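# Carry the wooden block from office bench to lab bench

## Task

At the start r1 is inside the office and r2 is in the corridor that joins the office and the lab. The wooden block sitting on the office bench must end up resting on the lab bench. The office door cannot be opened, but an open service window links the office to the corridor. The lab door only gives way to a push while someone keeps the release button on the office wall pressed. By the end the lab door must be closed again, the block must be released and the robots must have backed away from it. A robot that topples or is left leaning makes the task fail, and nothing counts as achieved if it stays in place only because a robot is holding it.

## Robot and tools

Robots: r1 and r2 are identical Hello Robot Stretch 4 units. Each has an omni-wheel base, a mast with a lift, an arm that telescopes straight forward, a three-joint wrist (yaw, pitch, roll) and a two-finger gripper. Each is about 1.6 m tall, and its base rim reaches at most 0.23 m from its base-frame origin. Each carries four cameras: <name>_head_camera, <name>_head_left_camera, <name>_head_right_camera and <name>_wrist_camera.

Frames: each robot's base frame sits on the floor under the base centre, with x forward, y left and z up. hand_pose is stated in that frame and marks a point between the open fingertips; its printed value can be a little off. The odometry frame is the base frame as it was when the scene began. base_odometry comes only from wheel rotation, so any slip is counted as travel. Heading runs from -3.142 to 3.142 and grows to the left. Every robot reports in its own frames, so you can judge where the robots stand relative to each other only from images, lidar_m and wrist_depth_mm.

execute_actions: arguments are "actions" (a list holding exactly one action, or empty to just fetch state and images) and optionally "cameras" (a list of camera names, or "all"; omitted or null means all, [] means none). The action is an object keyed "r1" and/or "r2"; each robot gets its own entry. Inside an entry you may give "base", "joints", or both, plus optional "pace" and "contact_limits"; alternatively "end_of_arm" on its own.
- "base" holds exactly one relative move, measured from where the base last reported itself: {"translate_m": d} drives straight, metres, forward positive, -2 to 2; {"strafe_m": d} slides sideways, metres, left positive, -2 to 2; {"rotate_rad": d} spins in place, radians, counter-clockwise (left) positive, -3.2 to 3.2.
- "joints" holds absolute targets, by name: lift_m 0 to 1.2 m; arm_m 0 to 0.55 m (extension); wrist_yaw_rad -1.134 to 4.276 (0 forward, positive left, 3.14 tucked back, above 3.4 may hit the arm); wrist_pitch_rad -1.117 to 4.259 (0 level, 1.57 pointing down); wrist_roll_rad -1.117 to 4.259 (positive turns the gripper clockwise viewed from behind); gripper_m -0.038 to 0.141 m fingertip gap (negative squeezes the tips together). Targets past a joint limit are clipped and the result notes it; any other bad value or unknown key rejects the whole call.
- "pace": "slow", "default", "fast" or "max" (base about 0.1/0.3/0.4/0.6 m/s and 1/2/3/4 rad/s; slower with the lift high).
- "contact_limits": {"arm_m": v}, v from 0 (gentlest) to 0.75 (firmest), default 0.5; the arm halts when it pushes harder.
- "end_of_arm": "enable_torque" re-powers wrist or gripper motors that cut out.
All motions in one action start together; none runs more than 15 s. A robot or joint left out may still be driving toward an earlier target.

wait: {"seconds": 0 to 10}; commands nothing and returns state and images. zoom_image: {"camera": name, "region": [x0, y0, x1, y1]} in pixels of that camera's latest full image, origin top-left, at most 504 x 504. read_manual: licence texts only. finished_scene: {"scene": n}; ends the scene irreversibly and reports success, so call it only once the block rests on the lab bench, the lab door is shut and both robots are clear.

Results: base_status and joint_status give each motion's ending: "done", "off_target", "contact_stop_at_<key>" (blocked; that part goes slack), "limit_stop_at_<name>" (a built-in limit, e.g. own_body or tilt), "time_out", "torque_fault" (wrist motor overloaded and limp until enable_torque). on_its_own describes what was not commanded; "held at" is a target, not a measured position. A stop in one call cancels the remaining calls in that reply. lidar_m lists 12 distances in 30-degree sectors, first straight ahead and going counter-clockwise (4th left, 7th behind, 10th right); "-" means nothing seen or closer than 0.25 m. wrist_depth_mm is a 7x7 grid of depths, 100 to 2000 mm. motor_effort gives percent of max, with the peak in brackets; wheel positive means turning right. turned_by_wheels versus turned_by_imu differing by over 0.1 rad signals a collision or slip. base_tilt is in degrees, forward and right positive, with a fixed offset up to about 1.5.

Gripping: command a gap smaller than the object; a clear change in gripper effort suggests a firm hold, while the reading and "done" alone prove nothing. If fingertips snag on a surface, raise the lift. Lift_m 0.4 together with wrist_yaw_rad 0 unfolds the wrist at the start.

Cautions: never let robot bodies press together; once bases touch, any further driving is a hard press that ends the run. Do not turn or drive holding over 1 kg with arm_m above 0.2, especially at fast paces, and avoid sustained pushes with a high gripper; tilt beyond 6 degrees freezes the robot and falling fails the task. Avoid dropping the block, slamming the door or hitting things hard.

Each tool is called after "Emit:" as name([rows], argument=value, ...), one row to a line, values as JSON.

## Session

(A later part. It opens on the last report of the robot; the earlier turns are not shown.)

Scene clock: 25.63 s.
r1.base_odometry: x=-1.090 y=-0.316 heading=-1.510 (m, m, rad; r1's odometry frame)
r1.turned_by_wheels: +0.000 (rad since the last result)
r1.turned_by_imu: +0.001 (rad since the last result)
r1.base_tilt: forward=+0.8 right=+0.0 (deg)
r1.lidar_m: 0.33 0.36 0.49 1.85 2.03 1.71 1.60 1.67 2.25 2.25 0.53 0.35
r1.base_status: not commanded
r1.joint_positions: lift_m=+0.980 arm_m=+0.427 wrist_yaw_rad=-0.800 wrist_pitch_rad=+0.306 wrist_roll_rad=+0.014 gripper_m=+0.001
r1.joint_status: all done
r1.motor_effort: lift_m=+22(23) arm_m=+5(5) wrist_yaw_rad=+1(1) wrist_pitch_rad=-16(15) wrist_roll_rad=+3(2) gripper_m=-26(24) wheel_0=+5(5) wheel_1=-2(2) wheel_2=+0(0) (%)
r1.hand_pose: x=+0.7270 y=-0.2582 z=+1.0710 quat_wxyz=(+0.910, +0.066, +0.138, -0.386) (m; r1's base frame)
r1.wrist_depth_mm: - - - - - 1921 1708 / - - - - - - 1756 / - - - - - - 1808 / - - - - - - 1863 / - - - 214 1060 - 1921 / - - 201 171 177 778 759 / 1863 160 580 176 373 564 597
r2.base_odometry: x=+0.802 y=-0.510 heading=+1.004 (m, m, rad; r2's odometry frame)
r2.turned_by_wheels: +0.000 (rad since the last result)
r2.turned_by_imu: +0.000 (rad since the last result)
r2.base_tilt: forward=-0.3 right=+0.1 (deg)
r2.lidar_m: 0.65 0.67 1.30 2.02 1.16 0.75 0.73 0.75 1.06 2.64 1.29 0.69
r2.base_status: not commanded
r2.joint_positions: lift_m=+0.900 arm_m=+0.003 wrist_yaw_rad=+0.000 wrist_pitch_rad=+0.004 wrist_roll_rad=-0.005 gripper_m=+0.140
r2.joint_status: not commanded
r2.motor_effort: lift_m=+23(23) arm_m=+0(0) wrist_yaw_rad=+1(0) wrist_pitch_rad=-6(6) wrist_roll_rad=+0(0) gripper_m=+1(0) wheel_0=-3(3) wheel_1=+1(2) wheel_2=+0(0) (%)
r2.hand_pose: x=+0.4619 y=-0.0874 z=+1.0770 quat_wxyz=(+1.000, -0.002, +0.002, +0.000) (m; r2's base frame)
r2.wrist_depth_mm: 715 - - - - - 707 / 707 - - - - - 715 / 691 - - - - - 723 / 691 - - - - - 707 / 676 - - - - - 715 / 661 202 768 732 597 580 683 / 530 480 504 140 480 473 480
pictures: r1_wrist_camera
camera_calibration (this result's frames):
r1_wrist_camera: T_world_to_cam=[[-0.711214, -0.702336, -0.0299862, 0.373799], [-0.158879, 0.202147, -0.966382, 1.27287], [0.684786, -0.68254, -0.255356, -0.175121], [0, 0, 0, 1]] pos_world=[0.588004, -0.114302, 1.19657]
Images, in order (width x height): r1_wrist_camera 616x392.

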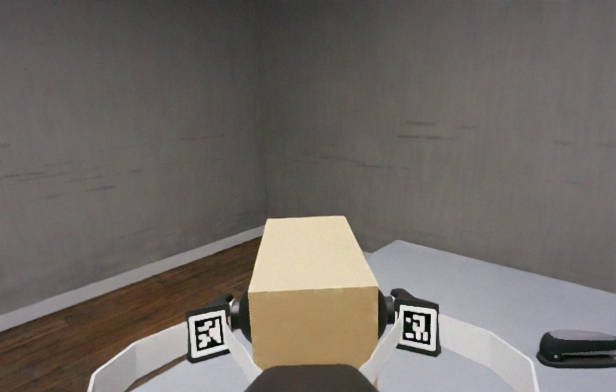

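Emit:
execute_actions([
  {"r1":{"base":{"strafe_m":1.1},"joints":{"arm_m":0.0,"wrist_yaw_rad":0,"lift_m":0.93},"pace":"fast"},"r2":{"joints":{"wrist_pitch_rad":0.3,"lift_m":0.95}}},
], cameras=[])

Emit:
execute_actions([
  {"r1":{"base":{"translate_m":0.62},"pace":"fast"}},
], cameras=[])

Emit:
execute_actions([
  {"r1":{"base":{"rotate_rad":1.58}}},
], cameras=["r1_head_camera","r1_head_right_camera","r1_wrist_camera","r2_wrist_camera"])

Scene clock: 30.40 s.
r1.base_odometry: x=+0.008 y=-0.249 heading=-1.510 (m, m, rad; r1's odometry frame)
r1.turned_by_wheels: +0.000 (rad since the last result)
r1.turned_by_imu: +0.004 (rad since the last result)
r1.base_tilt: forward=+0.8 right=+0.0 (deg)
r1.lidar_m: 0.51 1.02 0.84 0.91 0.95 1.28 1.65 1.72 2.29 1.47 0.74 0.93
r1.base_status: done
r1.joint_positions: lift_m=+0.930 arm_m=+0.003 wrist_yaw_rad=+0.000 wrist_pitch_rad=+0.306 wrist_roll_rad=+0.014 gripper_m=+0.001
r1.joint_status: all done
joint sent to its limit — the command would take r1.arm_m past its lower limit, so that joint was sent only as far as its limit.
r1.motor_effort: lift_m=+17(20) arm_m=-5(6) wrist_yaw_rad=+0(13) wrist_pitch_rad=-17(18) wrist_roll_rad=+2(2) gripper_m=-23(25) wheel_0=-2(15) wheel_1=+1(12) wheel_2=+0(2) (%)
r1.hand_pose: x=+0.4489 y=-0.0874 z=+1.0212 quat_wxyz=(+0.988, +0.007, +0.153, -0.001) (m; r1's base frame)
r1.wrist_depth_mm: 1618 - - - - - - / 1618 - - - - - - / 1499 - - - - - - / 1499 - - - - - - / 1430 - - 215 - - - / 1464 - 200 172 177 - 904 / 1430 162 1537 176 842 1499 1499
r2.base_odometry: x=+0.802 y=-0.510 heading=+1.004 (m, m, rad; r2's odometry frame)
r2.turned_by_wheels: +0.000 (rad since the last result)
r2.turned_by_imu: -0.001 (rad since the last result)
r2.base_tilt: forward=-0.3 right=+0.1 (deg)
r2.lidar_m: 0.66 0.68 1.31 2.00 1.18 0.75 0.72 0.74 1.04 2.65 1.29 0.69
r2.base_status: not commanded
r2.joint_positions: lift_m=+0.950 arm_m=+0.003 wrist_yaw_rad=+0.000 wrist_pitch_rad=+0.302 wrist_roll_rad=-0.005 gripper_m=+0.140
r2.joint_status: all done
r2.motor_effort: lift_m=+24(24) arm_m=+0(0) wrist_yaw_rad=+0(1) wrist_pitch_rad=-5(4) wrist_roll_rad=+1(1) gripper_m=+0(1) wheel_0=-3(3) wheel_1=+1(2) wheel_2=-1(0) (%)
r2.hand_pose: x=+0.4489 y=-0.0874 z=+1.0421 quat_wxyz=(+0.989, -0.002, +0.150, +0.000) (m; r2's base frame)
r2.wrist_depth_mm: 699 - - - - - 647 / 707 - - - - 1808 676 / 691 - - - - - 707 / 699 866 842 831 798 759 732 / 591 585 574 569 559 544 530 / 496 202 496 508 508 798 820 / 768 788 798 140 820 854 866
pictures: none
No camera images: the call's "cameras" was empty. Leave "cameras" out to get every camera's image.

Scene clock: 33.50 s.
r1.base_odometry: x=+0.046 y=-0.868 heading=-1.509 (m, m, rad; r1's odometry frame)
r1.turned_by_wheels: +0.001 (rad since the last result)
r1.turned_by_imu: +0.000 (rad since the last result)
r1.base_tilt: forward=+0.8 right=-0.2 (deg)
r1.lidar_m: 0.50 1.39 0.74 0.71 0.97 1.30 2.26 2.36 0.68 0.64 0.66 2.52
r1.base_status: done
r1.joint_positions: lift_m=+0.930 arm_m=+0.003 wrist_yaw_rad=+0.000 wrist_pitch_rad=+0.306 wrist_roll_rad=+0.014 gripper_m=+0.001
r1.joint_status: not commanded
r1.motor_effort: lift_m=+17(17) arm_m=-5(5) wrist_yaw_rad=+2(2) wrist_pitch_rad=-17(16) wrist_roll_rad=+2(2) gripper_m=-23(25) wheel_0=+4(10) wheel_1=+3(7) wheel_2=+2(13) (%)
r1.hand_pose: x=+0.4488 y=-0.0874 z=+1.0212 quat_wxyz=(+0.988, +0.007, +0.153, -0.001) (m; r1's base frame)
r1.wrist_depth_mm: 1618 - - - - - - / 1576 - - - - - - / 1661 - - - - - - / 1576 - - - - - - / 1499 - - 215 - - - / 1537 - 202 171 177 - - / 1537 161 1537 176 854 1499 1576
r2.base_odometry: x=+0.802 y=-0.510 heading=+1.004 (m, m, rad; r2's odometry frame)
r2.turned_by_wheels: +0.000 (rad since the last result)
r2.turned_by_imu: +0.000 (rad since the last result)
r2.base_tilt: forward=-0.2 right=+0.1 (deg)
r2.lidar_m: 0.64 0.70 1.30 1.99 1.17 0.77 0.71 0.75 1.05 2.64 1.28 0.68
r2.base_status: not commanded
r2.joint_positions: lift_m=+0.950 arm_m=+0.003 wrist_yaw_rad=+0.000 wrist_pitch_rad=+0.302 wrist_roll_rad=-0.005 gripper_m=+0.140
r2.joint_status: not commanded
r2.motor_effort: lift_m=+24(24) arm_m=+0(0) wrist_yaw_rad=+1(1) wrist_pitch_rad=-5(4) wrist_roll_rad=+0(0) gripper_m=+1(1) wheel_0=-3(3) wheel_1=+2(1) wheel_2=+0(0) (%)
r2.hand_pose: x=+0.4489 y=-0.0874 z=+1.0421 quat_wxyz=(+0.989, -0.002, +0.150, +0.000) (m; r2's base frame)
r2.wrist_depth_mm: 715 - - - - - 640 / 699 - - - - - 683 / 691 - - - - - 707 / 683 878 854 820 820 778 732 / 603 585 574 564 554 539 530 / 492 202 500 508 512 798 831 / 778 778 798 140 809 842 854
pictures: none
No camera images: the call's "cameras" was empty. Leave "cameras" out to get every camera's image.

Scene clock: 35.67 s.
r1.base_odometry: x=+0.046 y=-0.868 heading=+0.070 (m, m, rad; r1's odometry frame)
r1.turned_by_wheels: +1.579 (rad since the last result)
r1.turned_by_imu: +1.569 (rad since the last result)
r1.base_tilt: forward=+0.9 right=-0.1 (deg)
r1.lidar_m: 0.49 0.97 1.33 2.25 2.34 0.68 0.63 0.64 2.57 2.44 1.38 0.75
r1.base_status: done
r1.joint_positions: lift_m=+0.930 arm_m=+0.003 wrist_yaw_rad=+0.000 wrist_pitch_rad=+0.306 wrist_roll_rad=+0.014 gripper_m=+0.001
r1.joint_status: not commanded
r1.motor_effort: lift_m=+17(17) arm_m=-5(5) wrist_yaw_rad=+0(0) wrist_pitch_rad=-16(16) wrist_roll_rad=+2(3) gripper_m=-24(23) wheel_0=-6(9) wheel_1=-3(9) wheel_2=-1(11) (%)
r1.hand_pose: x=+0.4489 y=-0.0873 z=+1.0213 quat_wxyz=(+0.988, +0.007, +0.153, -0.001) (m; r1's base frame)
r1.wrist_depth_mm: 647 661 - - - - - / 683 691 - - - - - / 707 707 - - - - - / 741 741 854 946 878 866 842 / 768 759 585 215 559 549 549 / 788 798 202 172 176 820 831 / 820 161 831 176 512 842 878
r2.base_odometry: x=+0.802 y=-0.510 heading=+1.004 (m, m, rad; r2's odometry frame)
r2.turned_by_wheels: +0.000 (rad since the last result)
r2.turned_by_imu: +0.000 (rad since the last result)
r2.base_tilt: forward=-0.3 right=+0.1 (deg)
r2.lidar_m: 0.66 0.69 1.31 2.01 1.15 0.75 0.72 0.76 1.04 2.65 1.30 0.69
r2.base_status: not commanded
r2.joint_positions: lift_m=+0.950 arm_m=+0.003 wrist_yaw_rad=+0.000 wrist_pitch_rad=+0.302 wrist_roll_rad=-0.005 gripper_m=+0.140
r2.joint_status: not commanded
r2.motor_effort: lift_m=+24(24) arm_m=+0(0) wrist_yaw_rad=+1(0) wrist_pitch_rad=-4(5) wrist_roll_rad=-1(1) gripper_m=+1(1) wheel_0=-3(3) wheel_1=+1(2) wheel_2=-1(0) (%)
r2.hand_pose: x=+0.4489 y=-0.0874 z=+1.0421 quat_wxyz=(+0.989, -0.002, +0.150, +0.000) (m; r2's base frame)
r2.wrist_depth_mm: 715 - - - - - 647 / 699 - - - - - 691 / 699 - - - - - 707 / 683 878 854 809 798 768 741 / 597 591 580 554 554 544 535 / 492 202 496 517 512 798 820 / 778 778 798 140 831 842 866
pictures: r1_head_camera, r1_head_right_camera, r1_wrist_camera, r2_wrist_camera
camera_calibration (this result's frames):
r1_wrist_camera: T_world_to_cam=[[0.0087899, -0.999511, -0.030009, -0.054542], [-0.255902, 0.0267624, -0.966332, 1.1743], [0.966663, 0.0161733, -0.255542, 0.0539612], [0, 0, 0, 1]] pos_world=[0.248822, -0.0868151, 1.14691]
r2_wrist_camera: T_world_to_cam=[[-0.0408194, -0.998233, -0.0431839, -0.0264701], [-0.298601, 0.0534323, -0.952881, 1.19019], [0.953505, -0.0260013, -0.300255, 0.102769], [0, 0, 0, 1]] pos_world=[0.256321, -0.0873458, 1.16382]
Images, in order (width x height): r1_head_camera 420x560, r1_head_right_camera 420x672, r1_wrist_camera 616x392, r2_wrist_camera 616x392.

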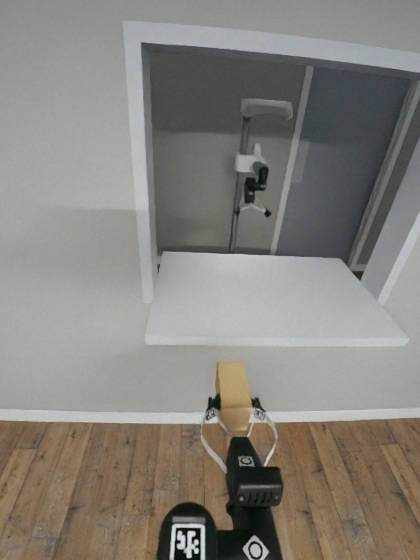

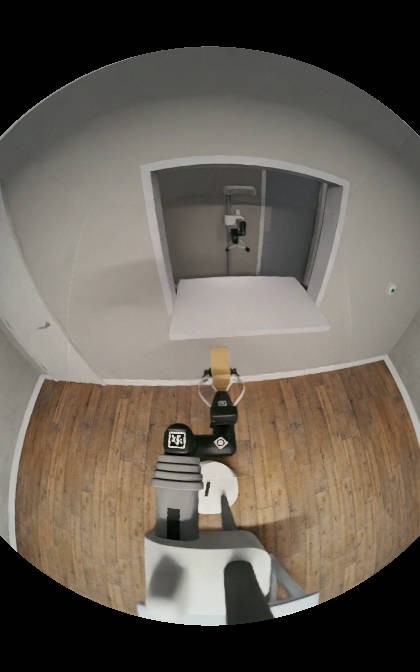

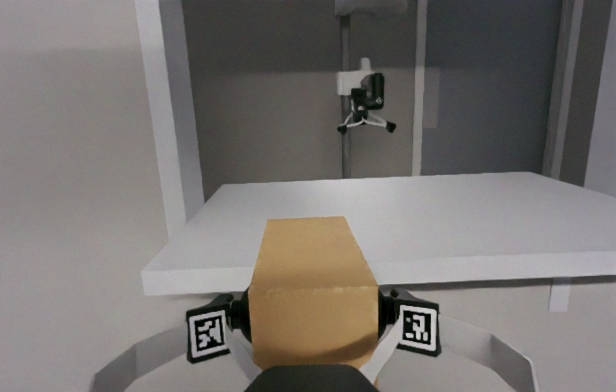

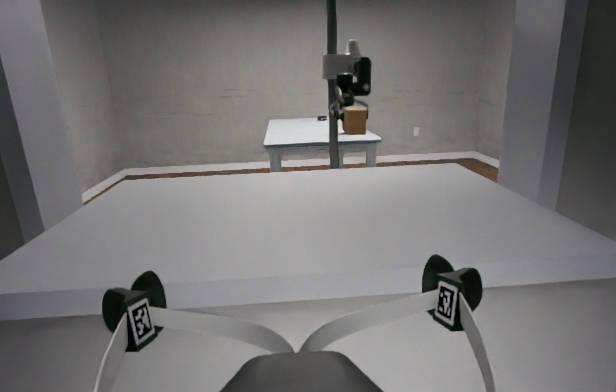

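Emit:
execute_actions([
  {"r1":{"base":{"strafe_m":-0.18},"joints":{"arm_m":0.53},"pace":"fast"}},
], cameras=[])

Emit:
execute_actions([
  {"r1":{"joints":{"lift_m":0.882}},"r2":{"joints":{"lift_m":0.89}}},
], cameras=["r1_wrist_camera","r2_wrist_camera"])

Scene clock: 38.27 s.
r1.base_odometry: x=+0.059 y=-1.048 heading=+0.070 (m, m, rad; r1's odometry frame)
r1.turned_by_wheels: +0.000 (rad since the last result)
r1.turned_by_imu: +0.000 (rad since the last result)
r1.base_tilt: forward=+0.8 right=+0.0 (deg)
r1.lidar_m: 0.71 0.74 1.33 2.44 2.53 0.66 0.64 0.67 2.34 2.26 1.38 0.77
r1.base_status: done
r1.joint_positions: lift_m=+0.930 arm_m=+0.529 wrist_yaw_rad=+0.000 wrist_pitch_rad=+0.306 wrist_roll_rad=+0.014 gripper_m=+0.001
r1.joint_status: all done
r1.motor_effort: lift_m=+17(17) arm_m=+5(6) wrist_yaw_rad=+1(3) wrist_pitch_rad=-15(17) wrist_roll_rad=+2(3) gripper_m=-23(25) wheel_0=+0(13) wheel_1=-1(10) wheel_2=+0(0) (%)
r1.hand_pose: x=+0.9752 y=-0.0873 z=+1.0213 quat_wxyz=(+0.988, +0.007, +0.152, -0.001) (m; r1's base frame)
r1.wrist_depth_mm: 1863 1863 1863 1921 1863 1983 1983 / 1921 1983 1863 1255 1983 - - / 1983 1983 - - - - - / - - - - - - - / - - 585 215 559 549 530 / 436 430 200 172 178 399 394 / 340 160 301 176 236 291 314
r2.base_odometry: x=+0.802 y=-0.510 heading=+1.004 (m, m, rad; r2's odometry frame)
r2.turned_by_wheels: +0.000 (rad since the last result)
r2.turned_by_imu: +0.000 (rad since the last result)
r2.base_tilt: forward=-0.2 right=+0.1 (deg)
r2.lidar_m: 0.65 0.68 1.29 1.99 1.18 0.77 0.73 0.74 1.06 2.64 1.28 0.72
r2.base_status: not commanded
r2.joint_positions: lift_m=+0.950 arm_m=+0.003 wrist_yaw_rad=+0.000 wrist_pitch_rad=+0.302 wrist_roll_rad=-0.005 gripper_m=+0.140
r2.joint_status: not commanded
r2.motor_effort: lift_m=+24(24) arm_m=+0(0) wrist_yaw_rad=+0(2) wrist_pitch_rad=-4(5) wrist_roll_rad=+0(0) gripper_m=+0(1) wheel_0=-3(3) wheel_1=+2(3) wheel_2=+0(0) (%)
r2.hand_pose: x=+0.4489 y=-0.0874 z=+1.0421 quat_wxyz=(+0.989, -0.002, +0.150, +0.000) (m; r2's base frame)
r2.wrist_depth_mm: 707 - - - - - 647 / 699 - - 1661 - - 676 / 699 - - - - - 707 / 691 878 854 809 809 778 741 / 603 585 574 559 549 544 530 / 492 202 500 512 517 788 809 / 778 788 798 140 842 854 854
pictures: none
No camera images: the call's "cameras" was empty. Leave "cameras" out to get every camera's image.

Scene clock: 39.43 s.
r1.base_odometry: x=+0.059 y=-1.048 heading=+0.070 (m, m, rad; r1's odometry frame)
r1.turned_by_wheels: +0.000 (rad since the last result)
r1.turned_by_imu: +0.000 (rad since the last result)
r1.base_tilt: forward=+0.8 right=+0.0 (deg)
r1.lidar_m: 0.70 0.74 1.35 2.43 2.53 0.67 0.64 0.64 2.37 2.28 1.40 0.73
r1.base_status: not commanded
r1.joint_positions: lift_m=+0.882 arm_m=+0.529 wrist_yaw_rad=+0.000 wrist_pitch_rad=+0.306 wrist_roll_rad=+0.014 gripper_m=+0.001
r1.joint_status: all done
r1.motor_effort: lift_m=+16(16) arm_m=+5(5) wrist_yaw_rad=+1(1) wrist_pitch_rad=-16(17) wrist_roll_rad=+1(2) gripper_m=-23(23) wheel_0=+0(0) wheel_1=-1(1) wheel_2=+0(0) (%)
r1.hand_pose: x=+0.9752 y=-0.0873 z=+0.9734 quat_wxyz=(+0.988, +0.007, +0.153, -0.001) (m; r1's base frame)
r1.wrist_depth_mm: 1863 1921 1921 1863 1863 - 1983 / 1983 1983 1983 1281 1983 - - / - - - - - - - / - - - - - - - / 484 469 452 214 433 427 421 / 343 338 200 172 177 314 310 / 265 161 236 175 204 229 246
r2.base_odometry: x=+0.802 y=-0.510 heading=+1.004 (m, m, rad; r2's odometry frame)
r2.turned_by_wheels: +0.000 (rad since the last result)
r2.turned_by_imu: +0.000 (rad since the last result)
r2.base_tilt: forward=-0.2 right=+0.2 (deg)
r2.lidar_m: 0.64 0.70 1.28 2.01 1.14 0.74 0.72 0.75 1.06 2.66 1.30 0.70
r2.base_status: not commanded
r2.joint_positions: lift_m=+0.890 arm_m=+0.003 wrist_yaw_rad=+0.000 wrist_pitch_rad=+0.302 wrist_roll_rad=-0.005 gripper_m=+0.140
r2.joint_status: all done
r2.motor_effort: lift_m=+17(25) arm_m=+0(0) wrist_yaw_rad=+0(1) wrist_pitch_rad=-5(5) wrist_roll_rad=+0(1) gripper_m=+0(3) wheel_0=-3(3) wheel_1=+2(1) wheel_2=+0(1) (%)
r2.hand_pose: x=+0.4489 y=-0.0874 z=+0.9827 quat_wxyz=(+0.989, -0.002, +0.150, +0.000) (m; r2's base frame)
r2.wrist_depth_mm: 707 - - - - - 661 / 699 - - 1708 - - 676 / 683 - - 891 - 931 707 / 661 661 647 627 615 597 580 / 473 480 492 492 492 508 778 / 741 202 750 778 788 788 809 / 768 778 809 140 820 842 878
pictures: r1_wrist_camera, r2_wrist_camera
camera_calibration (this result's frames):
r1_wrist_camera: T_world_to_cam=[[0.00864949, -0.999512, -0.0300102, -0.0605059], [-0.25589, 0.0267996, -0.966334, 1.26268], [0.966667, 0.0160376, -0.255533, -0.467028], [0, 0, 0, 1]] pos_world=[0.775092, -0.0868257, 1.09901]
r2_wrist_camera: T_world_to_cam=[[-0.0408233, -0.998233, -0.04318, -0.0290407], [-0.29869, 0.0534322, -0.952853, 1.13353], [0.953477, -0.0260012, -0.300343, 0.0850193], [0, 0, 0, 1]] pos_world=[0.256325, -0.0873458, 1.10437]
Images, in order (width x height): r1_wrist_camera 616x392, r2_wrist_camera 616x392.

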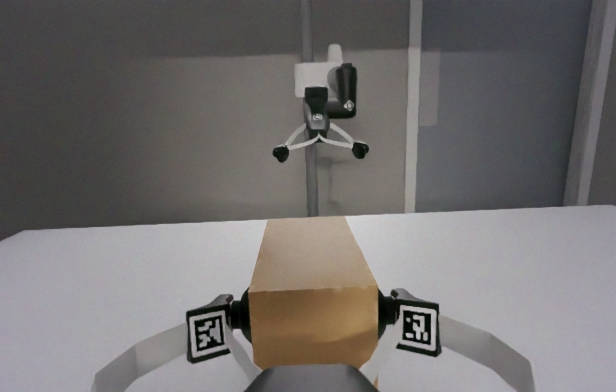

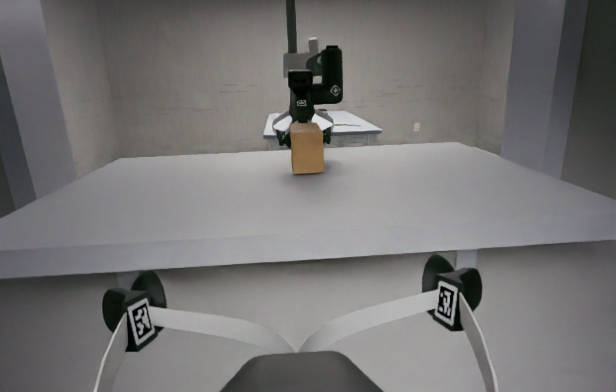

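Emit:
execute_actions([
  {"r1":{"joints":{"lift_m":0.873,"gripper_m":0.13}},"r2":{"base":{"translate_m":0.1},"joints":{"lift_m":0.88}}},
], cameras=[])

Emit:
execute_actions([
  {"r1":{"joints":{"arm_m":0.01},"pace":"fast"},"r2":{"joints":{"arm_m":0.25}}},
], cameras=["r2_head_camera","r2_wrist_camera"])

Scene clock: 42.00 s.
r1.base_odometry: x=+0.059 y=-1.048 heading=+0.070 (m, m, rad; r1's odometry frame)
r1.turned_by_wheels: +0.000 (rad since the last result)
r1.turned_by_imu: +0.001 (rad since the last result)
r1.base_tilt: forward=+0.8 right=-0.1 (deg)
r1.lidar_m: 0.71 0.73 1.33 2.45 2.52 0.66 0.63 0.67 2.35 2.27 1.39 0.76
r1.base_status: not commanded
r1.joint_positions: lift_m=+0.873 arm_m=+0.529 wrist_yaw_rad=+0.000 wrist_pitch_rad=+0.303 wrist_roll_rad=+0.014 gripper_m=+0.130
r1.joint_status: all done
r1.motor_effort: lift_m=+15(16) arm_m=+5(5) wrist_yaw_rad=+3(1) wrist_pitch_rad=-6(16) wrist_roll_rad=+2(2) gripper_m=+2(25) wheel_0=+0(0) wheel_1=-1(1) wheel_2=+0(0) (%)
r1.hand_pose: x=+0.9754 y=-0.0874 z=+0.9653 quat_wxyz=(+0.989, +0.007, +0.151, -0.001) (m; r1's base frame)
r1.wrist_depth_mm: 1921 1921 1921 1921 1921 - - / - 1921 1983 1160 - - 1983 / 1983 1983 - 1205 - - - / - - - - - - - / 469 455 445 225 421 413 407 / 332 307 219 189 193 272 300 / 256 240 239 152 234 230 237
r2.base_odometry: x=+0.855 y=-0.426 heading=+1.004 (m, m, rad; r2's odometry frame)
r2.turned_by_wheels: +0.000 (rad since the last result)
r2.turned_by_imu: +0.000 (rad since the last result)
r2.base_tilt: forward=-0.2 right=+0.1 (deg)
r2.lidar_m: 0.56 0.62 1.15 2.02 1.31 0.86 0.82 0.87 1.17 2.66 1.12 0.60
r2.base_status: done
r2.joint_positions: lift_m=+0.880 arm_m=+0.003 wrist_yaw_rad=+0.000 wrist_pitch_rad=+0.302 wrist_roll_rad=-0.005 gripper_m=+0.140
r2.joint_status: all done
r2.motor_effort: lift_m=+17(19) arm_m=+0(0) wrist_yaw_rad=-1(0) wrist_pitch_rad=-5(5) wrist_roll_rad=+0(0) gripper_m=+1(1) wheel_0=+2(7) wheel_1=+3(7) wheel_2=-1(10) (%)
r2.hand_pose: x=+0.4489 y=-0.0874 z=+0.9727 quat_wxyz=(+0.989, -0.002, +0.150, +0.000) (m; r2's base frame)
r2.wrist_depth_mm: - - - - - - 634 / - - - 917 - - 640 / - - - 809 - - 654 / 615 634 609 591 574 559 544 / 430 418 410 404 397 404 407 / 379 202 389 647 397 683 683 / 661 668 676 140 707 707 732
pictures: none
No camera images: the call's "cameras" was empty. Leave "cameras" out to get every camera's image.

Scene clock: 44.13 s.
r1.base_odometry: x=+0.059 y=-1.048 heading=+0.070 (m, m, rad; r1's odometry frame)
r1.turned_by_wheels: +0.000 (rad since the last result)
r1.turned_by_imu: +0.001 (rad since the last result)
r1.base_tilt: forward=+0.9 right=-0.1 (deg)
r1.lidar_m: 0.71 0.74 1.30 2.44 2.53 0.68 0.63 0.66 2.36 2.26 1.40 0.76
r1.base_status: not commanded
r1.joint_positions: lift_m=+0.873 arm_m=+0.011 wrist_yaw_rad=+0.000 wrist_pitch_rad=+0.302 wrist_roll_rad=+0.014 gripper_m=+0.130
r1.joint_status: all done
r1.motor_effort: lift_m=+16(15) arm_m=-5(7) wrist_yaw_rad=+2(0) wrist_pitch_rad=-5(6) wrist_roll_rad=+1(1) gripper_m=+0(0) wheel_0=+0(0) wheel_1=-1(1) wheel_2=+0(0) (%)
r1.hand_pose: x=+0.4571 y=-0.0875 z=+0.9655 quat_wxyz=(+0.989, +0.007, +0.151, -0.001) (m; r1's base frame)
r1.wrist_depth_mm: 654 - - - - - 691 / 676 - - - - - 707 / 691 - - - - - 732 / 732 759 741 715 683 661 640 / 517 521 535 521 521 788 768 / 798 778 788 798 809 809 831 / 820 820 831 152 842 842 866
r2.base_odometry: x=+0.855 y=-0.426 heading=+1.004 (m, m, rad; r2's odometry frame)
r2.turned_by_wheels: +0.000 (rad since the last result)
r2.turned_by_imu: +0.000 (rad since the last result)
r2.base_tilt: forward=-0.3 right=+0.2 (deg)
r2.lidar_m: 0.58 0.58 1.16 2.00 1.27 0.84 0.82 0.86 1.20 2.62 1.16 0.60
r2.base_status: not commanded
r2.joint_positions: lift_m=+0.880 arm_m=+0.248 wrist_yaw_rad=+0.000 wrist_pitch_rad=+0.302 wrist_roll_rad=-0.005 gripper_m=+0.140
r2.joint_status: all done
r2.motor_effort: lift_m=+17(17) arm_m=+9(13) wrist_yaw_rad=+1(0) wrist_pitch_rad=-6(6) wrist_roll_rad=+0(0) gripper_m=+0(0) wheel_0=+2(2) wheel_1=+4(3) wheel_2=+0(1) (%)
r2.hand_pose: x=+0.6947 y=-0.0874 z=+0.9726 quat_wxyz=(+0.989, -0.002, +0.150, +0.000) (m; r2's base frame)
r2.wrist_depth_mm: - - - - - - - / - - - 1366 - - - / - - - - - - - / 647 621 609 389 564 559 544 / 421 418 407 389 392 389 379 / 317 202 307 303 272 268 290 / 252 241 247 140 243 233 236
pictures: r2_head_camera, r2_wrist_camera
camera_calibration (this result's frames):
r2_wrist_camera: T_world_to_cam=[[-0.0406932, -0.998238, -0.0431757, -0.0194946], [-0.298795, 0.0533917, -0.952823, 1.19745], [0.953449, -0.0258727, -0.300442, -0.152301], [0, 0, 0, 1]] pos_world=[0.50221, -0.0873346, 1.09436]
Images, in order (width x height): r2_head_camera 420x560, r2_wrist_camera 616x392.

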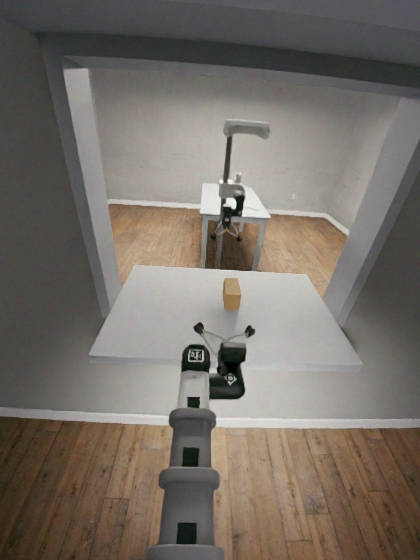

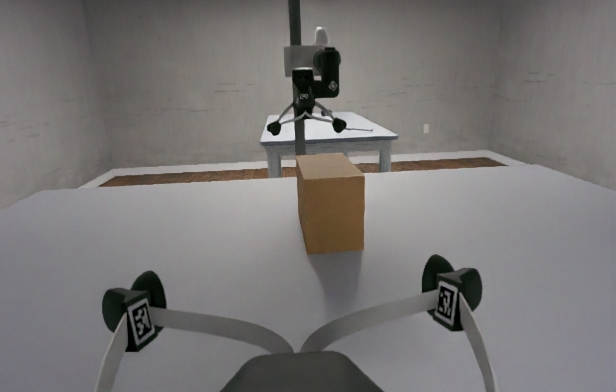

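Emit:
execute_actions([
  {"r1":{"base":{"strafe_m":-1.19},"joints":{"lift_m":0.98,"wrist_pitch_rad":0,"gripper_m":-0.01,"arm_m":0.1},"pace":"max"},"r2":{"base":{"strafe_m":-0.04},"joints":{"arm_m":0.45,"lift_m":0.875},"pace":"slow"}},
], cameras=["r1_wrist_camera","r2_wrist_camera"])

Scene clock: 48.87 s.
r1.base_odometry: x=+0.142 y=-2.235 heading=+0.070 (m, m, rad; r1's odometry frame)
r1.turned_by_wheels: +0.000 (rad since the last result)
r1.turned_by_imu: -0.003 (rad since the last result)
r1.base_tilt: forward=+0.8 right=-0.1 (deg)
r1.lidar_m: 0.93 0.97 1.05 3.38 1.09 1.23 3.35 1.62 1.09 1.08 1.14 1.03
r1.base_status: done
r1.joint_positions: lift_m=+0.980 arm_m=+0.099 wrist_yaw_rad=+0.000 wrist_pitch_rad=+0.002 wrist_roll_rad=+0.014 gripper_m=-0.010
r1.joint_status: all done
r1.motor_effort: lift_m=+19(23) arm_m=+5(4) wrist_yaw_rad=+2(3) wrist_pitch_rad=-5(14) wrist_roll_rad=+2(1) gripper_m=-8(6) wheel_0=+1(13) wheel_1=-2(13) wheel_2=+0(1) (%)
r1.hand_pose: x=+0.5586 y=-0.0874 z=+1.1574 quat_wxyz=(+1.000, +0.007, +0.001, +0.000) (m; r1's base frame)
r1.wrist_depth_mm: 691 691 699 699 707 707 715 / 683 691 691 707 707 707 707 / 683 676 683 691 699 707 707 / 676 683 676 683 683 699 691 / 676 676 668 676 683 691 683 / 668 668 661 200 676 676 683 / 654 661 418 424 668 668 676
r2.base_odometry: x=+0.889 y=-0.447 heading=+1.004 (m, m, rad; r2's odometry frame)
r2.turned_by_wheels: +0.000 (rad since the last result)
r2.turned_by_imu: +0.000 (rad since the last result)
r2.base_tilt: forward=-0.1 right=+0.1 (deg)
r2.lidar_m: 0.56 0.58 1.16 2.03 1.32 0.86 0.79 0.86 1.21 2.61 1.15 0.57
r2.base_status: done
r2.joint_positions: lift_m=+0.875 arm_m=+0.448 wrist_yaw_rad=+0.000 wrist_pitch_rad=+0.302 wrist_roll_rad=-0.005 gripper_m=+0.140
r2.joint_status: all done
r2.motor_effort: lift_m=+17(14) arm_m=+9(11) wrist_yaw_rad=-1(0) wrist_pitch_rad=-5(6) wrist_roll_rad=+1(1) gripper_m=+0(0) wheel_0=+4(9) wheel_1=-4(6) wheel_2=+0(2) (%)
r2.hand_pose: x=+0.8947 y=-0.0874 z=+0.9677 quat_wxyz=(+0.989, -0.002, +0.150, +0.000) (m; r2's base frame)
r2.wrist_depth_mm: - - - - - - - / - - - - - - - / - - - - - - - / - - - - - - - / 410 404 394 204 379 370 364 / 306 202 183 183 211 262 282 / 243 231 239 140 233 226 229
pictures: r1_wrist_camera, r2_wrist_camera
camera_calibration (this result's frames):
r1_wrist_camera: T_world_to_cam=[[0.0171091, -0.999511, -0.0261558, -0.0606019], [0.0449584, 0.0269022, -0.998627, 1.20324], [0.998842, 0.0159097, 0.0453967, -0.383579], [0, 0, 0, 1]] pos_world=[0.330076, -0.0868395, 1.21742]
r2_wrist_camera: T_world_to_cam=[[-0.0407339, -0.998237, -0.0431759, -0.0115456], [-0.298793, 0.0534041, -0.952823, 1.25247], [0.953448, -0.0259115, -0.300442, -0.344474], [0, 0, 0, 1]] pos_world=[0.702196, -0.087338, 1.08939]
Images, in order (width x height): r1_wrist_camera 616x392, r2_wrist_camera 616x392.

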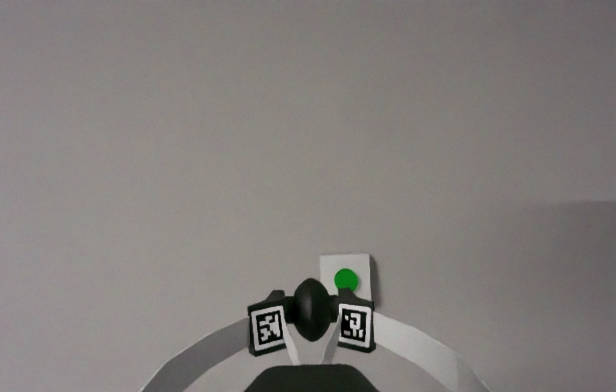

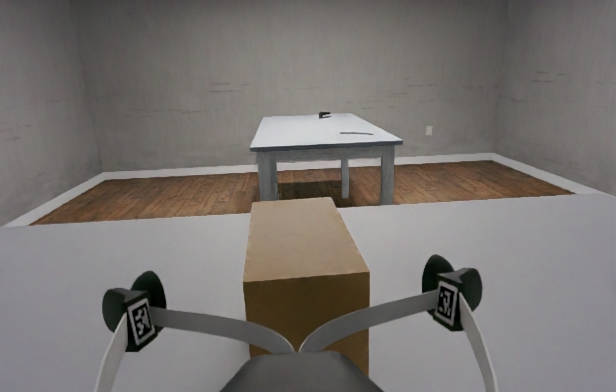

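Emit:
execute_actions([
  {"r1":{"base":{"strafe_m":-0.055},"joints":{"lift_m":0.918,"arm_m":0.36}},"r2":{"base":{"strafe_m":-0.005},"joints":{"gripper_m":0}}},
], cameras=["r1_wrist_camera","r2_wrist_camera"])

Emit:
execute_actions([
  {"r2":{"joints":{"lift_m":0.91},"pace":"fast"}},
], cameras=[])

Emit:
execute_actions([
  {"r2":{"joints":{"arm_m":0.005},"pace":"fast"}},
], cameras=["r1_head_camera","r2_wrist_camera"])

Scene clock: 51.83 s.
r1.base_odometry: x=+0.145 y=-2.289 heading=+0.070 (m, m, rad; r1's odometry frame)
r1.turned_by_wheels: +0.000 (rad since the last result)
r1.turned_by_imu: +0.001 (rad since the last result)
r1.base_tilt: forward=+0.8 right=+0.0 (deg)
r1.lidar_m: 0.92 0.99 1.06 3.36 1.11 1.31 3.34 1.48 1.06 1.03 1.05 1.04
r1.base_status: done
r1.joint_positions: lift_m=+0.918 arm_m=+0.359 wrist_yaw_rad=+0.000 wrist_pitch_rad=+0.002 wrist_roll_rad=+0.014 gripper_m=-0.010
r1.joint_status: all done
r1.motor_effort: lift_m=+15(18) arm_m=+5(6) wrist_yaw_rad=+1(3) wrist_pitch_rad=-5(5) wrist_roll_rad=+2(2) gripper_m=-8(9) wheel_0=+2(11) wheel_1=-1(11) wheel_2=+0(0) (%)
r1.hand_pose: x=+0.8185 y=-0.0874 z=+1.0958 quat_wxyz=(+1.000, +0.007, +0.001, +0.000) (m; r1's base frame)
r1.wrist_depth_mm: 424 427 433 430 436 439 433 / 421 421 427 430 433 433 430 / 418 421 424 424 427 427 433 / 415 421 418 418 424 427 421 / 410 413 415 377 418 424 424 / 407 413 410 200 415 418 415 / 402 404 290 296 410 413 413
r2.base_odometry: x=+0.893 y=-0.450 heading=+1.004 (m, m, rad; r2's odometry frame)
r2.turned_by_wheels: +0.000 (rad since the last result)
r2.turned_by_imu: +0.000 (rad since the last result)
r2.base_tilt: forward=-0.2 right=+0.1 (deg)
r2.lidar_m: 0.56 0.60 1.11 2.06 1.30 0.87 0.82 0.87 1.18 2.59 1.15 0.59
r2.base_status: done
r2.joint_positions: lift_m=+0.875 arm_m=+0.448 wrist_yaw_rad=+0.000 wrist_pitch_rad=+0.306 wrist_roll_rad=-0.005 gripper_m=+0.000
r2.joint_status: all done
r2.motor_effort: lift_m=+18(18) arm_m=+9(9) wrist_yaw_rad=+1(0) wrist_pitch_rad=-15(16) wrist_roll_rad=+1(1) gripper_m=-21(19) wheel_0=-1(8) wheel_1=+2(10) wheel_2=+0(1) (%)
r2.hand_pose: x=+0.8944 y=-0.0874 z=+0.9666 quat_wxyz=(+0.988, -0.002, +0.152, +0.000) (m; r2's base frame)
r2.wrist_depth_mm: - - - - - - - / - - - - - - - / - - - - - - - / - - - - - - 512 / 404 392 366 193 373 364 359 / 300 297 173 165 178 278 276 / 240 168 198 169 229 211 224
pictures: r1_wrist_camera, r2_wrist_camera
camera_calibration (this result's frames):
r1_wrist_camera: T_world_to_cam=[[0.0170086, -0.999512, -0.0261873, -0.0665736], [0.0450878, 0.0269311, -0.99862, 1.12995], [0.998838, 0.0158044, 0.0455239, -0.640596], [0, 0, 0, 1]] pos_world=[0.590037, -0.0868478, 1.15581]
r2_wrist_camera: T_world_to_cam=[[-0.0408949, -0.998237, -0.0430218, -0.0116103], [-0.302371, 0.0534031, -0.951693, 1.25342], [0.952313, -0.0259108, -0.304021, -0.340067], [0, 0, 0, 1]] pos_world=[0.702373, -0.0873379, 1.08899]
Images, in order (width x height): r1_wrist_camera 616x392, r2_wrist_camera 616x392.

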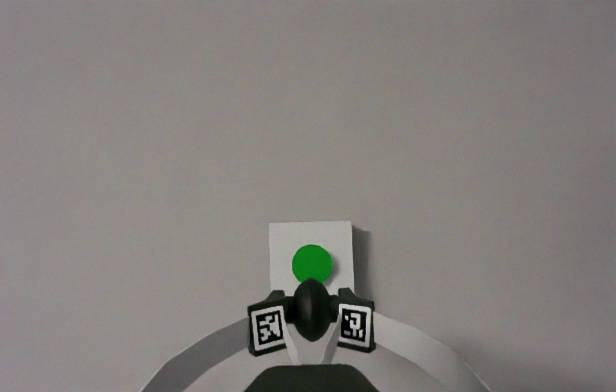

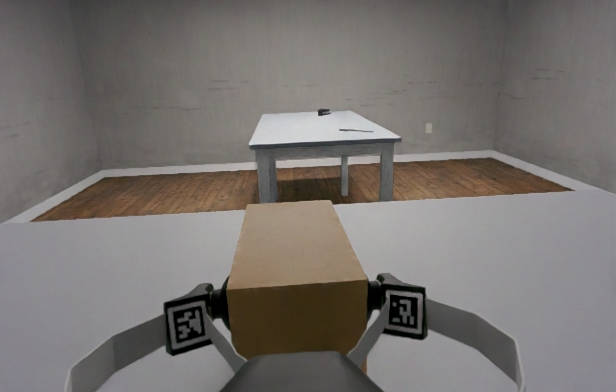

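Scene clock: 52.63 s.
r1.base_odometry: x=+0.145 y=-2.289 heading=+0.070 (m, m, rad; r1's odometry frame)
r1.turned_by_wheels: +0.000 (rad since the last result)
r1.turned_by_imu: +0.000 (rad since the last result)
r1.base_tilt: forward=+0.8 right=-0.2 (deg)
r1.lidar_m: 0.93 1.02 1.04 3.39 1.13 1.31 3.34 1.52 1.06 1.02 1.07 1.03
r1.base_status: not commanded
r1.joint_positions: lift_m=+0.918 arm_m=+0.359 wrist_yaw_rad=+0.000 wrist_pitch_rad=+0.002 wrist_roll_rad=+0.014 gripper_m=-0.010
r1.joint_status: not commanded
r1.motor_effort: lift_m=+15(15) arm_m=+5(5) wrist_yaw_rad=+1(2) wrist_pitch_rad=-4(4) wrist_roll_rad=+2(2) gripper_m=-7(7) wheel_0=+2(2) wheel_1=-1(1) wheel_2=+0(0) (%)
r1.hand_pose: x=+0.8185 y=-0.0874 z=+1.0958 quat_wxyz=(+1.000, +0.007, +0.001, +0.000) (m; r1's base frame)
r1.wrist_depth_mm: 424 427 433 430 430 433 439 / 424 427 433 427 430 433 433 / 418 418 424 421 421 430 430 / 413 418 421 424 424 421 430 / 413 413 415 377 421 421 424 / 407 410 410 200 415 415 418 / 404 407 291 296 413 413 413
r2.base_odometry: x=+0.893 y=-0.450 heading=+1.004 (m, m, rad; r2's odometry frame)
r2.turned_by_wheels: +0.000 (rad since the last result)
r2.turned_by_imu: +0.000 (rad since the last result)
r2.base_tilt: forward=-0.3 right=+0.0 (deg)
r2.lidar_m: 0.55 0.58 1.11 2.06 1.31 0.87 0.83 0.86 1.23 2.61 1.12 0.61
r2.base_status: not commanded
r2.joint_positions: lift_m=+0.910 arm_m=+0.448 wrist_yaw_rad=+0.000 wrist_pitch_rad=+0.306 wrist_roll_rad=-0.005 gripper_m=+0.000
r2.joint_status: all done
r2.motor_effort: lift_m=+24(25) arm_m=+9(9) wrist_yaw_rad=+1(0) wrist_pitch_rad=-17(18) wrist_roll_rad=+0(1) gripper_m=-19(20) wheel_0=-1(1) wheel_1=+2(2) wheel_2=+0(0) (%)
r2.hand_pose: x=+0.8944 y=-0.0874 z=+1.0009 quat_wxyz=(+0.988, -0.002, +0.152, +0.000) (m; r2's base frame)
r2.wrist_depth_mm: - - - - - - - / - - - - - - - / - - - - - - - / - - - - - - - / 480 477 436 193 452 439 433 / 362 357 173 166 178 336 334 / 290 168 220 170 274 255 271
pictures: none
No camera images: the call's "cameras" was empty. Leave "cameras" out to get every camera's image.

Scene clock: 54.63 s.
r1.base_odometry: x=+0.145 y=-2.289 heading=+0.070 (m, m, rad; r1's odometry frame)
r1.turned_by_wheels: +0.000 (rad since the last result)
r1.turned_by_imu: +0.001 (rad since the last result)
r1.base_tilt: forward=+0.9 right=-0.2 (deg)
r1.lidar_m: 0.93 1.00 1.07 3.38 1.11 1.31 3.35 1.48 1.05 1.00 1.06 1.02
r1.base_status: not commanded
r1.joint_positions: lift_m=+0.918 arm_m=+0.359 wrist_yaw_rad=+0.000 wrist_pitch_rad=+0.002 wrist_roll_rad=+0.014 gripper_m=-0.010
r1.joint_status: not commanded
r1.motor_effort: lift_m=+14(15) arm_m=+5(5) wrist_yaw_rad=+1(2) wrist_pitch_rad=-4(5) wrist_roll_rad=+2(1) gripper_m=-7(7) wheel_0=+2(2) wheel_1=-1(1) wheel_2=+0(0) (%)
r1.hand_pose: x=+0.8185 y=-0.0874 z=+1.0958 quat_wxyz=(+1.000, +0.007, +0.001, +0.000) (m; r1's base frame)
r1.wrist_depth_mm: 427 427 430 436 433 430 439 / 418 424 427 427 433 433 433 / 418 421 421 421 427 421 433 / 415 418 418 421 424 427 427 / 410 413 413 377 421 418 424 / 407 410 413 200 418 415 421 / 407 404 291 297 410 415 413
r2.base_odometry: x=+0.893 y=-0.450 heading=+1.004 (m, m, rad; r2's odometry frame)
r2.turned_by_wheels: +0.000 (rad since the last result)
r2.turned_by_imu: +0.000 (rad since the last result)
r2.base_tilt: forward=-0.2 right=+0.1 (deg)
r2.lidar_m: 0.52 0.60 1.17 2.07 1.33 0.84 0.82 0.87 1.18 2.59 1.16 0.60
r2.base_status: not commanded
r2.joint_positions: lift_m=+0.910 arm_m=+0.007 wrist_yaw_rad=+0.000 wrist_pitch_rad=+0.306 wrist_roll_rad=-0.005 gripper_m=+0.000
r2.joint_status: all done
r2.motor_effort: lift_m=+25(25) arm_m=-9(5) wrist_yaw_rad=+1(0) wrist_pitch_rad=-18(18) wrist_roll_rad=+0(0) gripper_m=-20(20) wheel_0=-1(1) wheel_1=+2(2) wheel_2=-1(0) (%)
r2.hand_pose: x=+0.4525 y=-0.0875 z=+1.0009 quat_wxyz=(+0.988, -0.002, +0.153, +0.000) (m; r2's base frame)
r2.wrist_depth_mm: - - - - - - 574 / - - - - - - 580 / - - - - - - 603 / 676 707 683 668 654 640 615 / 492 480 442 193 449 445 439 / 382 382 173 165 178 407 691 / 647 168 427 169 707 707 723
pictures: r1_head_camera, r2_wrist_camera
camera_calibration (this result's frames):
r2_wrist_camera: T_world_to_cam=[[-0.0413675, -0.998218, -0.0429997, -0.0281373], [-0.302858, 0.0535394, -0.951531, 1.15253], [0.952138, -0.0263397, -0.304533, 0.0917808], [0, 0, 0, 1]] pos_world=[0.2605, -0.0873753, 1.12341]
Images, in order (width x height): r1_head_camera 420x560, r2_wrist_camera 616x392.

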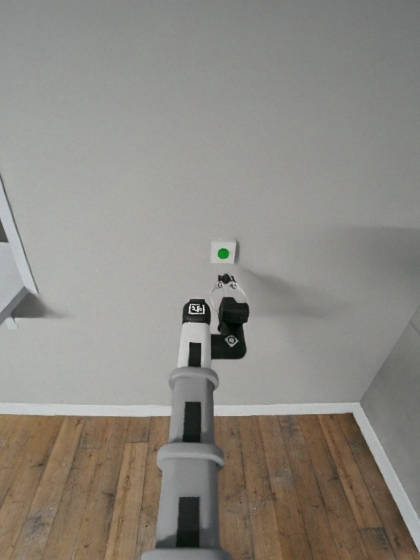

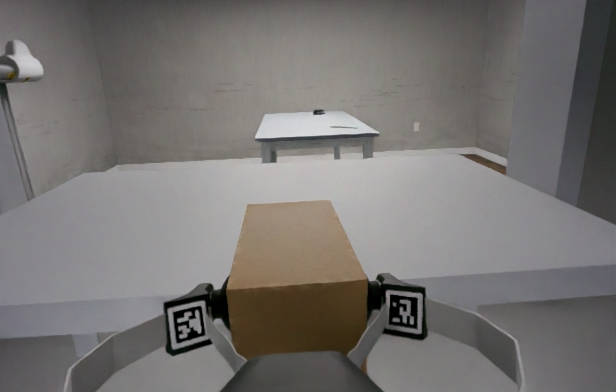

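Emit:
execute_actions([
  {"r1":{"joints":{"lift_m":0.926,"arm_m":0.46}},"r2":{"base":{"strafe_m":0.85},"pace":"fast"}},
], cameras=["r1_wrist_camera"])

Emit:
execute_actions([
  {"r1":{"joints":{"arm_m":0.478},"pace":"slow"},"r2":{"base":{"translate_m":-0.62},"joints":{"lift_m":0.5},"pace":"fast"}},
], cameras=["r1_wrist_camera","r1_head_camera","r2_head_left_camera","r2_head_right_camera"])

Scene clock: 58.60 s.
r1.base_odometry: x=+0.145 y=-2.289 heading=+0.070 (m, m, rad; r1's odometry frame)
r1.turned_by_wheels: +0.000 (rad since the last result)
r1.turned_by_imu: +0.002 (rad since the last result)
r1.base_tilt: forward=+0.8 right=-0.1 (deg)
r1.lidar_m: 0.98 1.00 1.04 3.37 1.12 1.32 3.34 1.51 1.06 0.99 1.06 1.04
r1.base_status: not commanded
r1.joint_positions: lift_m=+0.926 arm_m=+0.459 wrist_yaw_rad=+0.000 wrist_pitch_rad=+0.002 wrist_roll_rad=+0.014 gripper_m=-0.010
r1.joint_status: all done
r1.motor_effort: lift_m=+20(20) arm_m=+5(5) wrist_yaw_rad=+2(1) wrist_pitch_rad=-5(5) wrist_roll_rad=+1(3) gripper_m=-9(7) wheel_0=+2(2) wheel_1=-1(1) wheel_2=+0(0) (%)
r1.hand_pose: x=+0.9186 y=-0.0874 z=+1.1033 quat_wxyz=(+1.000, +0.007, +0.001, +0.000) (m; r1's base frame)
r1.wrist_depth_mm: 324 325 325 329 330 329 332 / 320 322 322 324 325 327 327 / 317 319 322 325 325 324 325 / 315 315 319 319 320 322 324 / 312 314 315 277 320 320 322 / 309 310 312 200 314 315 317 / 306 309 242 227 310 310 312
r2.base_odometry: x=+0.176 y=+0.006 heading=+1.004 (m, m, rad; r2's odometry frame)
r2.turned_by_wheels: +0.000 (rad since the last result)
r2.turned_by_imu: -0.002 (rad since the last result)
r2.base_tilt: forward=-0.2 right=+0.1 (deg)
r2.lidar_m: 0.78 0.81 1.15 1.20 1.22 0.93 0.89 0.84 1.20 3.09 0.84 0.73
r2.base_status: done
r2.joint_positions: lift_m=+0.910 arm_m=+0.007 wrist_yaw_rad=+0.000 wrist_pitch_rad=+0.306 wrist_roll_rad=-0.005 gripper_m=+0.000
r2.joint_status: not commanded
r2.motor_effort: lift_m=+25(25) arm_m=-9(9) wrist_yaw_rad=+0(1) wrist_pitch_rad=-17(18) wrist_roll_rad=+0(0) gripper_m=-20(20) wheel_0=+1(13) wheel_1=-2(13) wheel_2=+0(0) (%)
r2.hand_pose: x=+0.4525 y=-0.0874 z=+1.0009 quat_wxyz=(+0.988, -0.002, +0.153, +0.000) (m; r2's base frame)
r2.wrist_depth_mm: 504 512 517 530 530 539 - / 525 535 539 549 554 564 - / 544 549 564 574 585 591 - / 569 580 585 597 609 615 627 / 597 615 603 193 634 647 544 / 627 634 173 166 178 676 691 / 654 168 424 169 707 715 732
pictures: r1_wrist_camera
camera_calibration (this result's frames):
r1_wrist_camera: T_world_to_cam=[[0.0169251, -0.999514, -0.0261874, -0.0680252], [0.0450956, 0.0269276, -0.99862, 1.13294], [0.998839, 0.0157208, 0.0455294, -0.740847], [0, 0, 0, 1]] pos_world=[0.690048, -0.0868528, 1.16333]
Images, in order (width x height): r1_wrist_camera 616x392.

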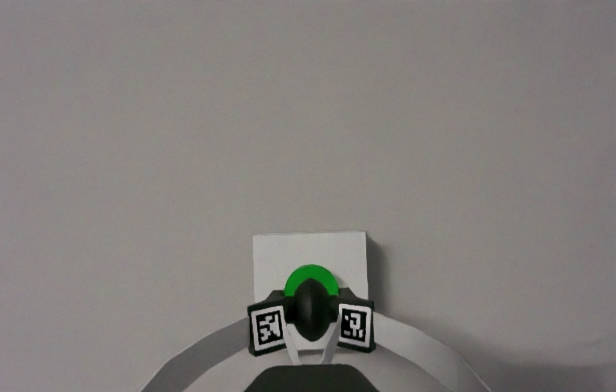

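Scene clock: 61.70 s.
r1.base_odometry: x=+0.145 y=-2.289 heading=+0.070 (m, m, rad; r1's odometry frame)
r1.turned_by_wheels: +0.000 (rad since the last result)
r1.turned_by_imu: +0.001 (rad since the last result)
r1.base_tilt: forward=+0.7 right=-0.3 (deg)
r1.lidar_m: 0.98 0.99 1.05 3.38 1.11 1.31 3.32 1.50 1.06 1.02 1.06 1.05
r1.base_status: not commanded
r1.joint_positions: lift_m=+0.926 arm_m=+0.477 wrist_yaw_rad=+0.000 wrist_pitch_rad=+0.002 wrist_roll_rad=+0.014 gripper_m=-0.010
r1.joint_status: all done
r1.motor_effort: lift_m=+20(20) arm_m=+5(5) wrist_yaw_rad=+1(1) wrist_pitch_rad=-5(4) wrist_roll_rad=+2(3) gripper_m=-7(8) wheel_0=+2(2) wheel_1=-1(1) wheel_2=+0(0) (%)
r1.hand_pose: x=+0.9365 y=-0.0874 z=+1.1033 quat_wxyz=(+1.000, +0.007, +0.001, +0.000) (m; r1's base frame)
r1.wrist_depth_mm: 304 307 307 309 312 314 312 / 301 303 306 306 309 309 309 / 298 301 301 303 307 307 307 / 297 297 300 300 303 304 303 / 294 297 296 259 298 300 300 / 293 293 294 200 297 298 300 / 289 291 233 219 274 297 296
r2.base_odometry: x=-0.157 y=-0.517 heading=+1.004 (m, m, rad; r2's odometry frame)
r2.turned_by_wheels: +0.000 (rad since the last result)
r2.turned_by_imu: -0.001 (rad since the last result)
r2.base_tilt: forward=-0.3 right=+0.1 (deg)
r2.lidar_m: 1.39 1.45 1.25 0.94 0.42 0.27 0.27 0.28 0.35 0.90 1.70 1.28
r2.base_status: done
r2.joint_positions: lift_m=+0.500 arm_m=+0.007 wrist_yaw_rad=+0.000 wrist_pitch_rad=+0.306 wrist_roll_rad=-0.005 gripper_m=+0.000
r2.joint_status: all done
r2.motor_effort: lift_m=+19(25) arm_m=-9(9) wrist_yaw_rad=+1(0) wrist_pitch_rad=-18(18) wrist_roll_rad=+1(1) gripper_m=-20(20) wheel_0=+0(9) wheel_1=-1(6) wheel_2=+0(11) (%)
r2.hand_pose: x=+0.4525 y=-0.0874 z=+0.5913 quat_wxyz=(+0.988, -0.002, +0.153, +0.000) (m; r2's base frame)
r2.wrist_depth_mm: 1025 1078 1078 1098 1098 1118 1138 / 1098 1098 1118 1118 1160 1182 1205 / 1138 1138 1160 1182 1205 1229 1229 / 1160 1205 1182 1205 1255 1255 1336 / 1255 1255 1255 193 1336 1308 1336 / 1281 1255 174 166 178 1205 1138 / 1008 168 549 170 960 878 946
pictures: r1_head_camera, r1_wrist_camera, r2_head_left_camera, r2_head_right_camera
camera_calibration (this result's frames):
r1_wrist_camera: T_world_to_cam=[[0.0169254, -0.999514, -0.0261873, -0.0683295], [0.0450955, 0.0269275, -0.99862, 1.13213], [0.998839, 0.0157211, 0.0455293, -0.758789], [0, 0, 0, 1]] pos_world=[0.708011, -0.0868528, 1.16333]
Images, in order (width x height): r1_head_camera 420x560, r1_wrist_camera 616x392, r2_head_left_camera 420x672, r2_head_right_camera 420x672.

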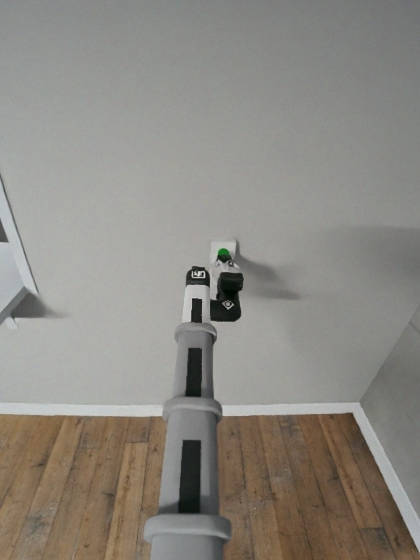

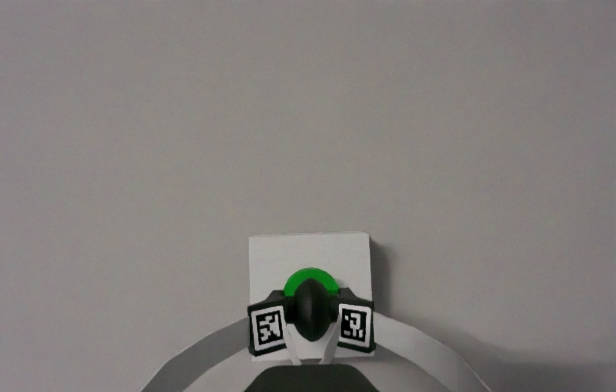

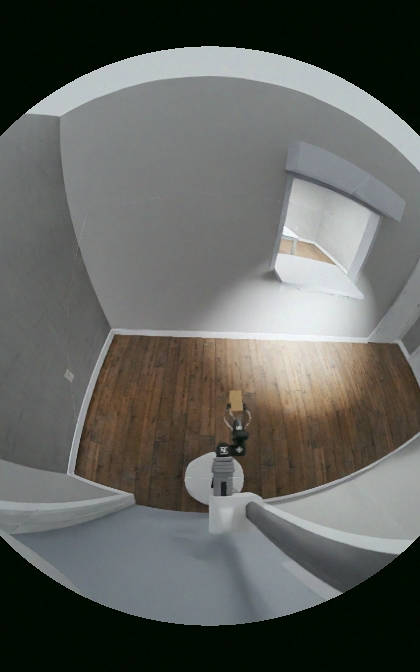

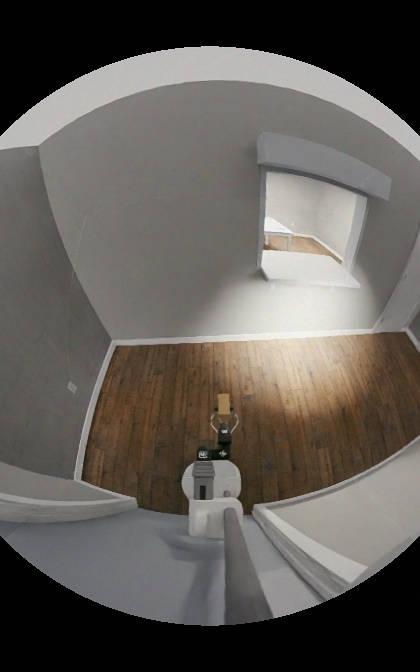

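Emit:
execute_actions([
  {"r1":{"joints":{"arm_m":0.488},"pace":"slow"},"r2":{"base":{"translate_m":-0.12},"pace":"slow"}},
], cameras=["r1_wrist_camera","r2_head_right_camera"])

Scene clock: 64.20 s.
r1.base_odometry: x=+0.145 y=-2.289 heading=+0.070 (m, m, rad; r1's odometry frame)
r1.turned_by_wheels: +0.000 (rad since the last result)
r1.turned_by_imu: +0.001 (rad since the last result)
r1.base_tilt: forward=+0.8 right=+0.0 (deg)
r1.lidar_m: 0.96 0.98 1.07 3.38 1.11 1.29 3.34 1.46 1.07 1.02 1.07 1.03
r1.base_status: not commanded
r1.joint_positions: lift_m=+0.926 arm_m=+0.487 wrist_yaw_rad=+0.000 wrist_pitch_rad=+0.002 wrist_roll_rad=+0.014 gripper_m=-0.010
r1.joint_status: all done
r1.motor_effort: lift_m=+21(21) arm_m=+5(7) wrist_yaw_rad=+2(1) wrist_pitch_rad=-5(4) wrist_roll_rad=+2(2) gripper_m=-6(7) wheel_0=+3(2) wheel_1=-1(1) wheel_2=+0(0) (%)
r1.hand_pose: x=+0.9465 y=-0.0874 z=+1.1033 quat_wxyz=(+1.000, +0.007, +0.001, +0.000) (m; r1's base frame)
r1.wrist_depth_mm: 294 296 297 298 298 300 303 / 291 296 294 296 297 298 301 / 290 291 294 294 294 296 297 / 287 289 290 290 294 293 294 / 283 285 287 248 289 291 291 / 281 283 283 200 286 289 287 / 278 279 210 214 265 285 287
r2.base_odometry: x=-0.213 y=-0.602 heading=+1.016 (m, m, rad; r2's odometry frame)
r2.turned_by_wheels: +0.012 (rad since the last result)
r2.turned_by_imu: +0.021 (rad since the last result)
r2.base_tilt: forward=-0.1 right=+0.2 (deg)
r2.lidar_m: 1.49 1.56 1.25 0.57 0.27 0.25 - 0.25 0.26 0.60 1.81 1.36
r2.base_status: translate_m contact_stop (by the wheels' count: -0.102 of -0.120)
r2.joint_positions: lift_m=+0.500 arm_m=+0.006 wrist_yaw_rad=+0.000 wrist_pitch_rad=+0.306 wrist_roll_rad=-0.005 gripper_m=+0.000
r2.joint_status: not commanded
r2.on_its_own: the wheels are slack since a contact_stop
r2.motor_effort: lift_m=+20(20) arm_m=-8(9) wrist_yaw_rad=+2(4) wrist_pitch_rad=-17(18) wrist_roll_rad=-1(0) gripper_m=-21(19) wheel_0=+0(27) wheel_1=+0(33) wheel_2=+0(33) (%)
r2.hand_pose: x=+0.4524 y=-0.0874 z=+0.5913 quat_wxyz=(+0.988, -0.002, +0.153, +0.000) (m; r2's base frame)
r2.wrist_depth_mm: 1160 1138 1160 1205 1205 1160 1182 / 1182 1182 1205 1205 1229 1255 1255 / 1229 1255 1308 1281 1255 1308 1336 / 1281 1308 1308 1336 1366 1336 1397 / 1336 1366 1366 194 1430 1430 1464 / 1255 1205 174 166 178 1138 1160 / 1008 168 549 169 960 878 931
pictures: r1_wrist_camera, r2_head_right_camera
camera_calibration (this result's frames):
r1_wrist_camera: T_world_to_cam=[[0.0169253, -0.999514, -0.0261873, -0.0684987], [0.0450956, 0.0269275, -0.99862, 1.13168], [0.998839, 0.015721, 0.0455295, -0.768782], [0, 0, 0, 1]] pos_world=[0.718015, -0.0868528, 1.16333]
Images, in order (width x height): r1_wrist_camera 616x392, r2_head_right_camera 420x672.

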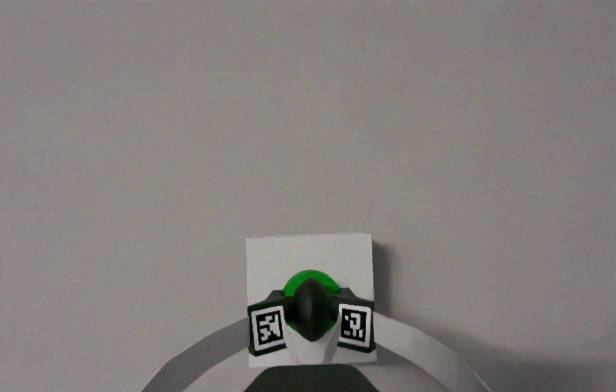

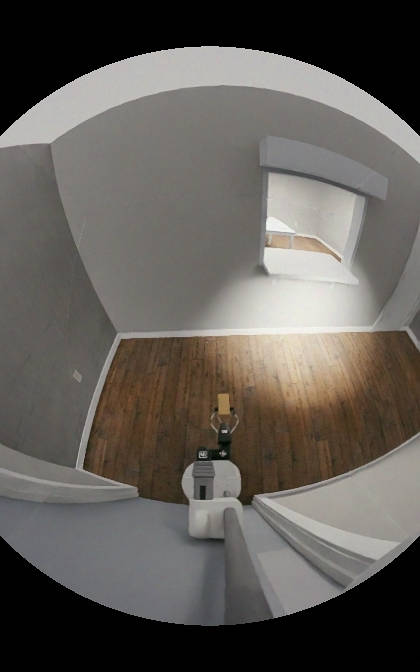

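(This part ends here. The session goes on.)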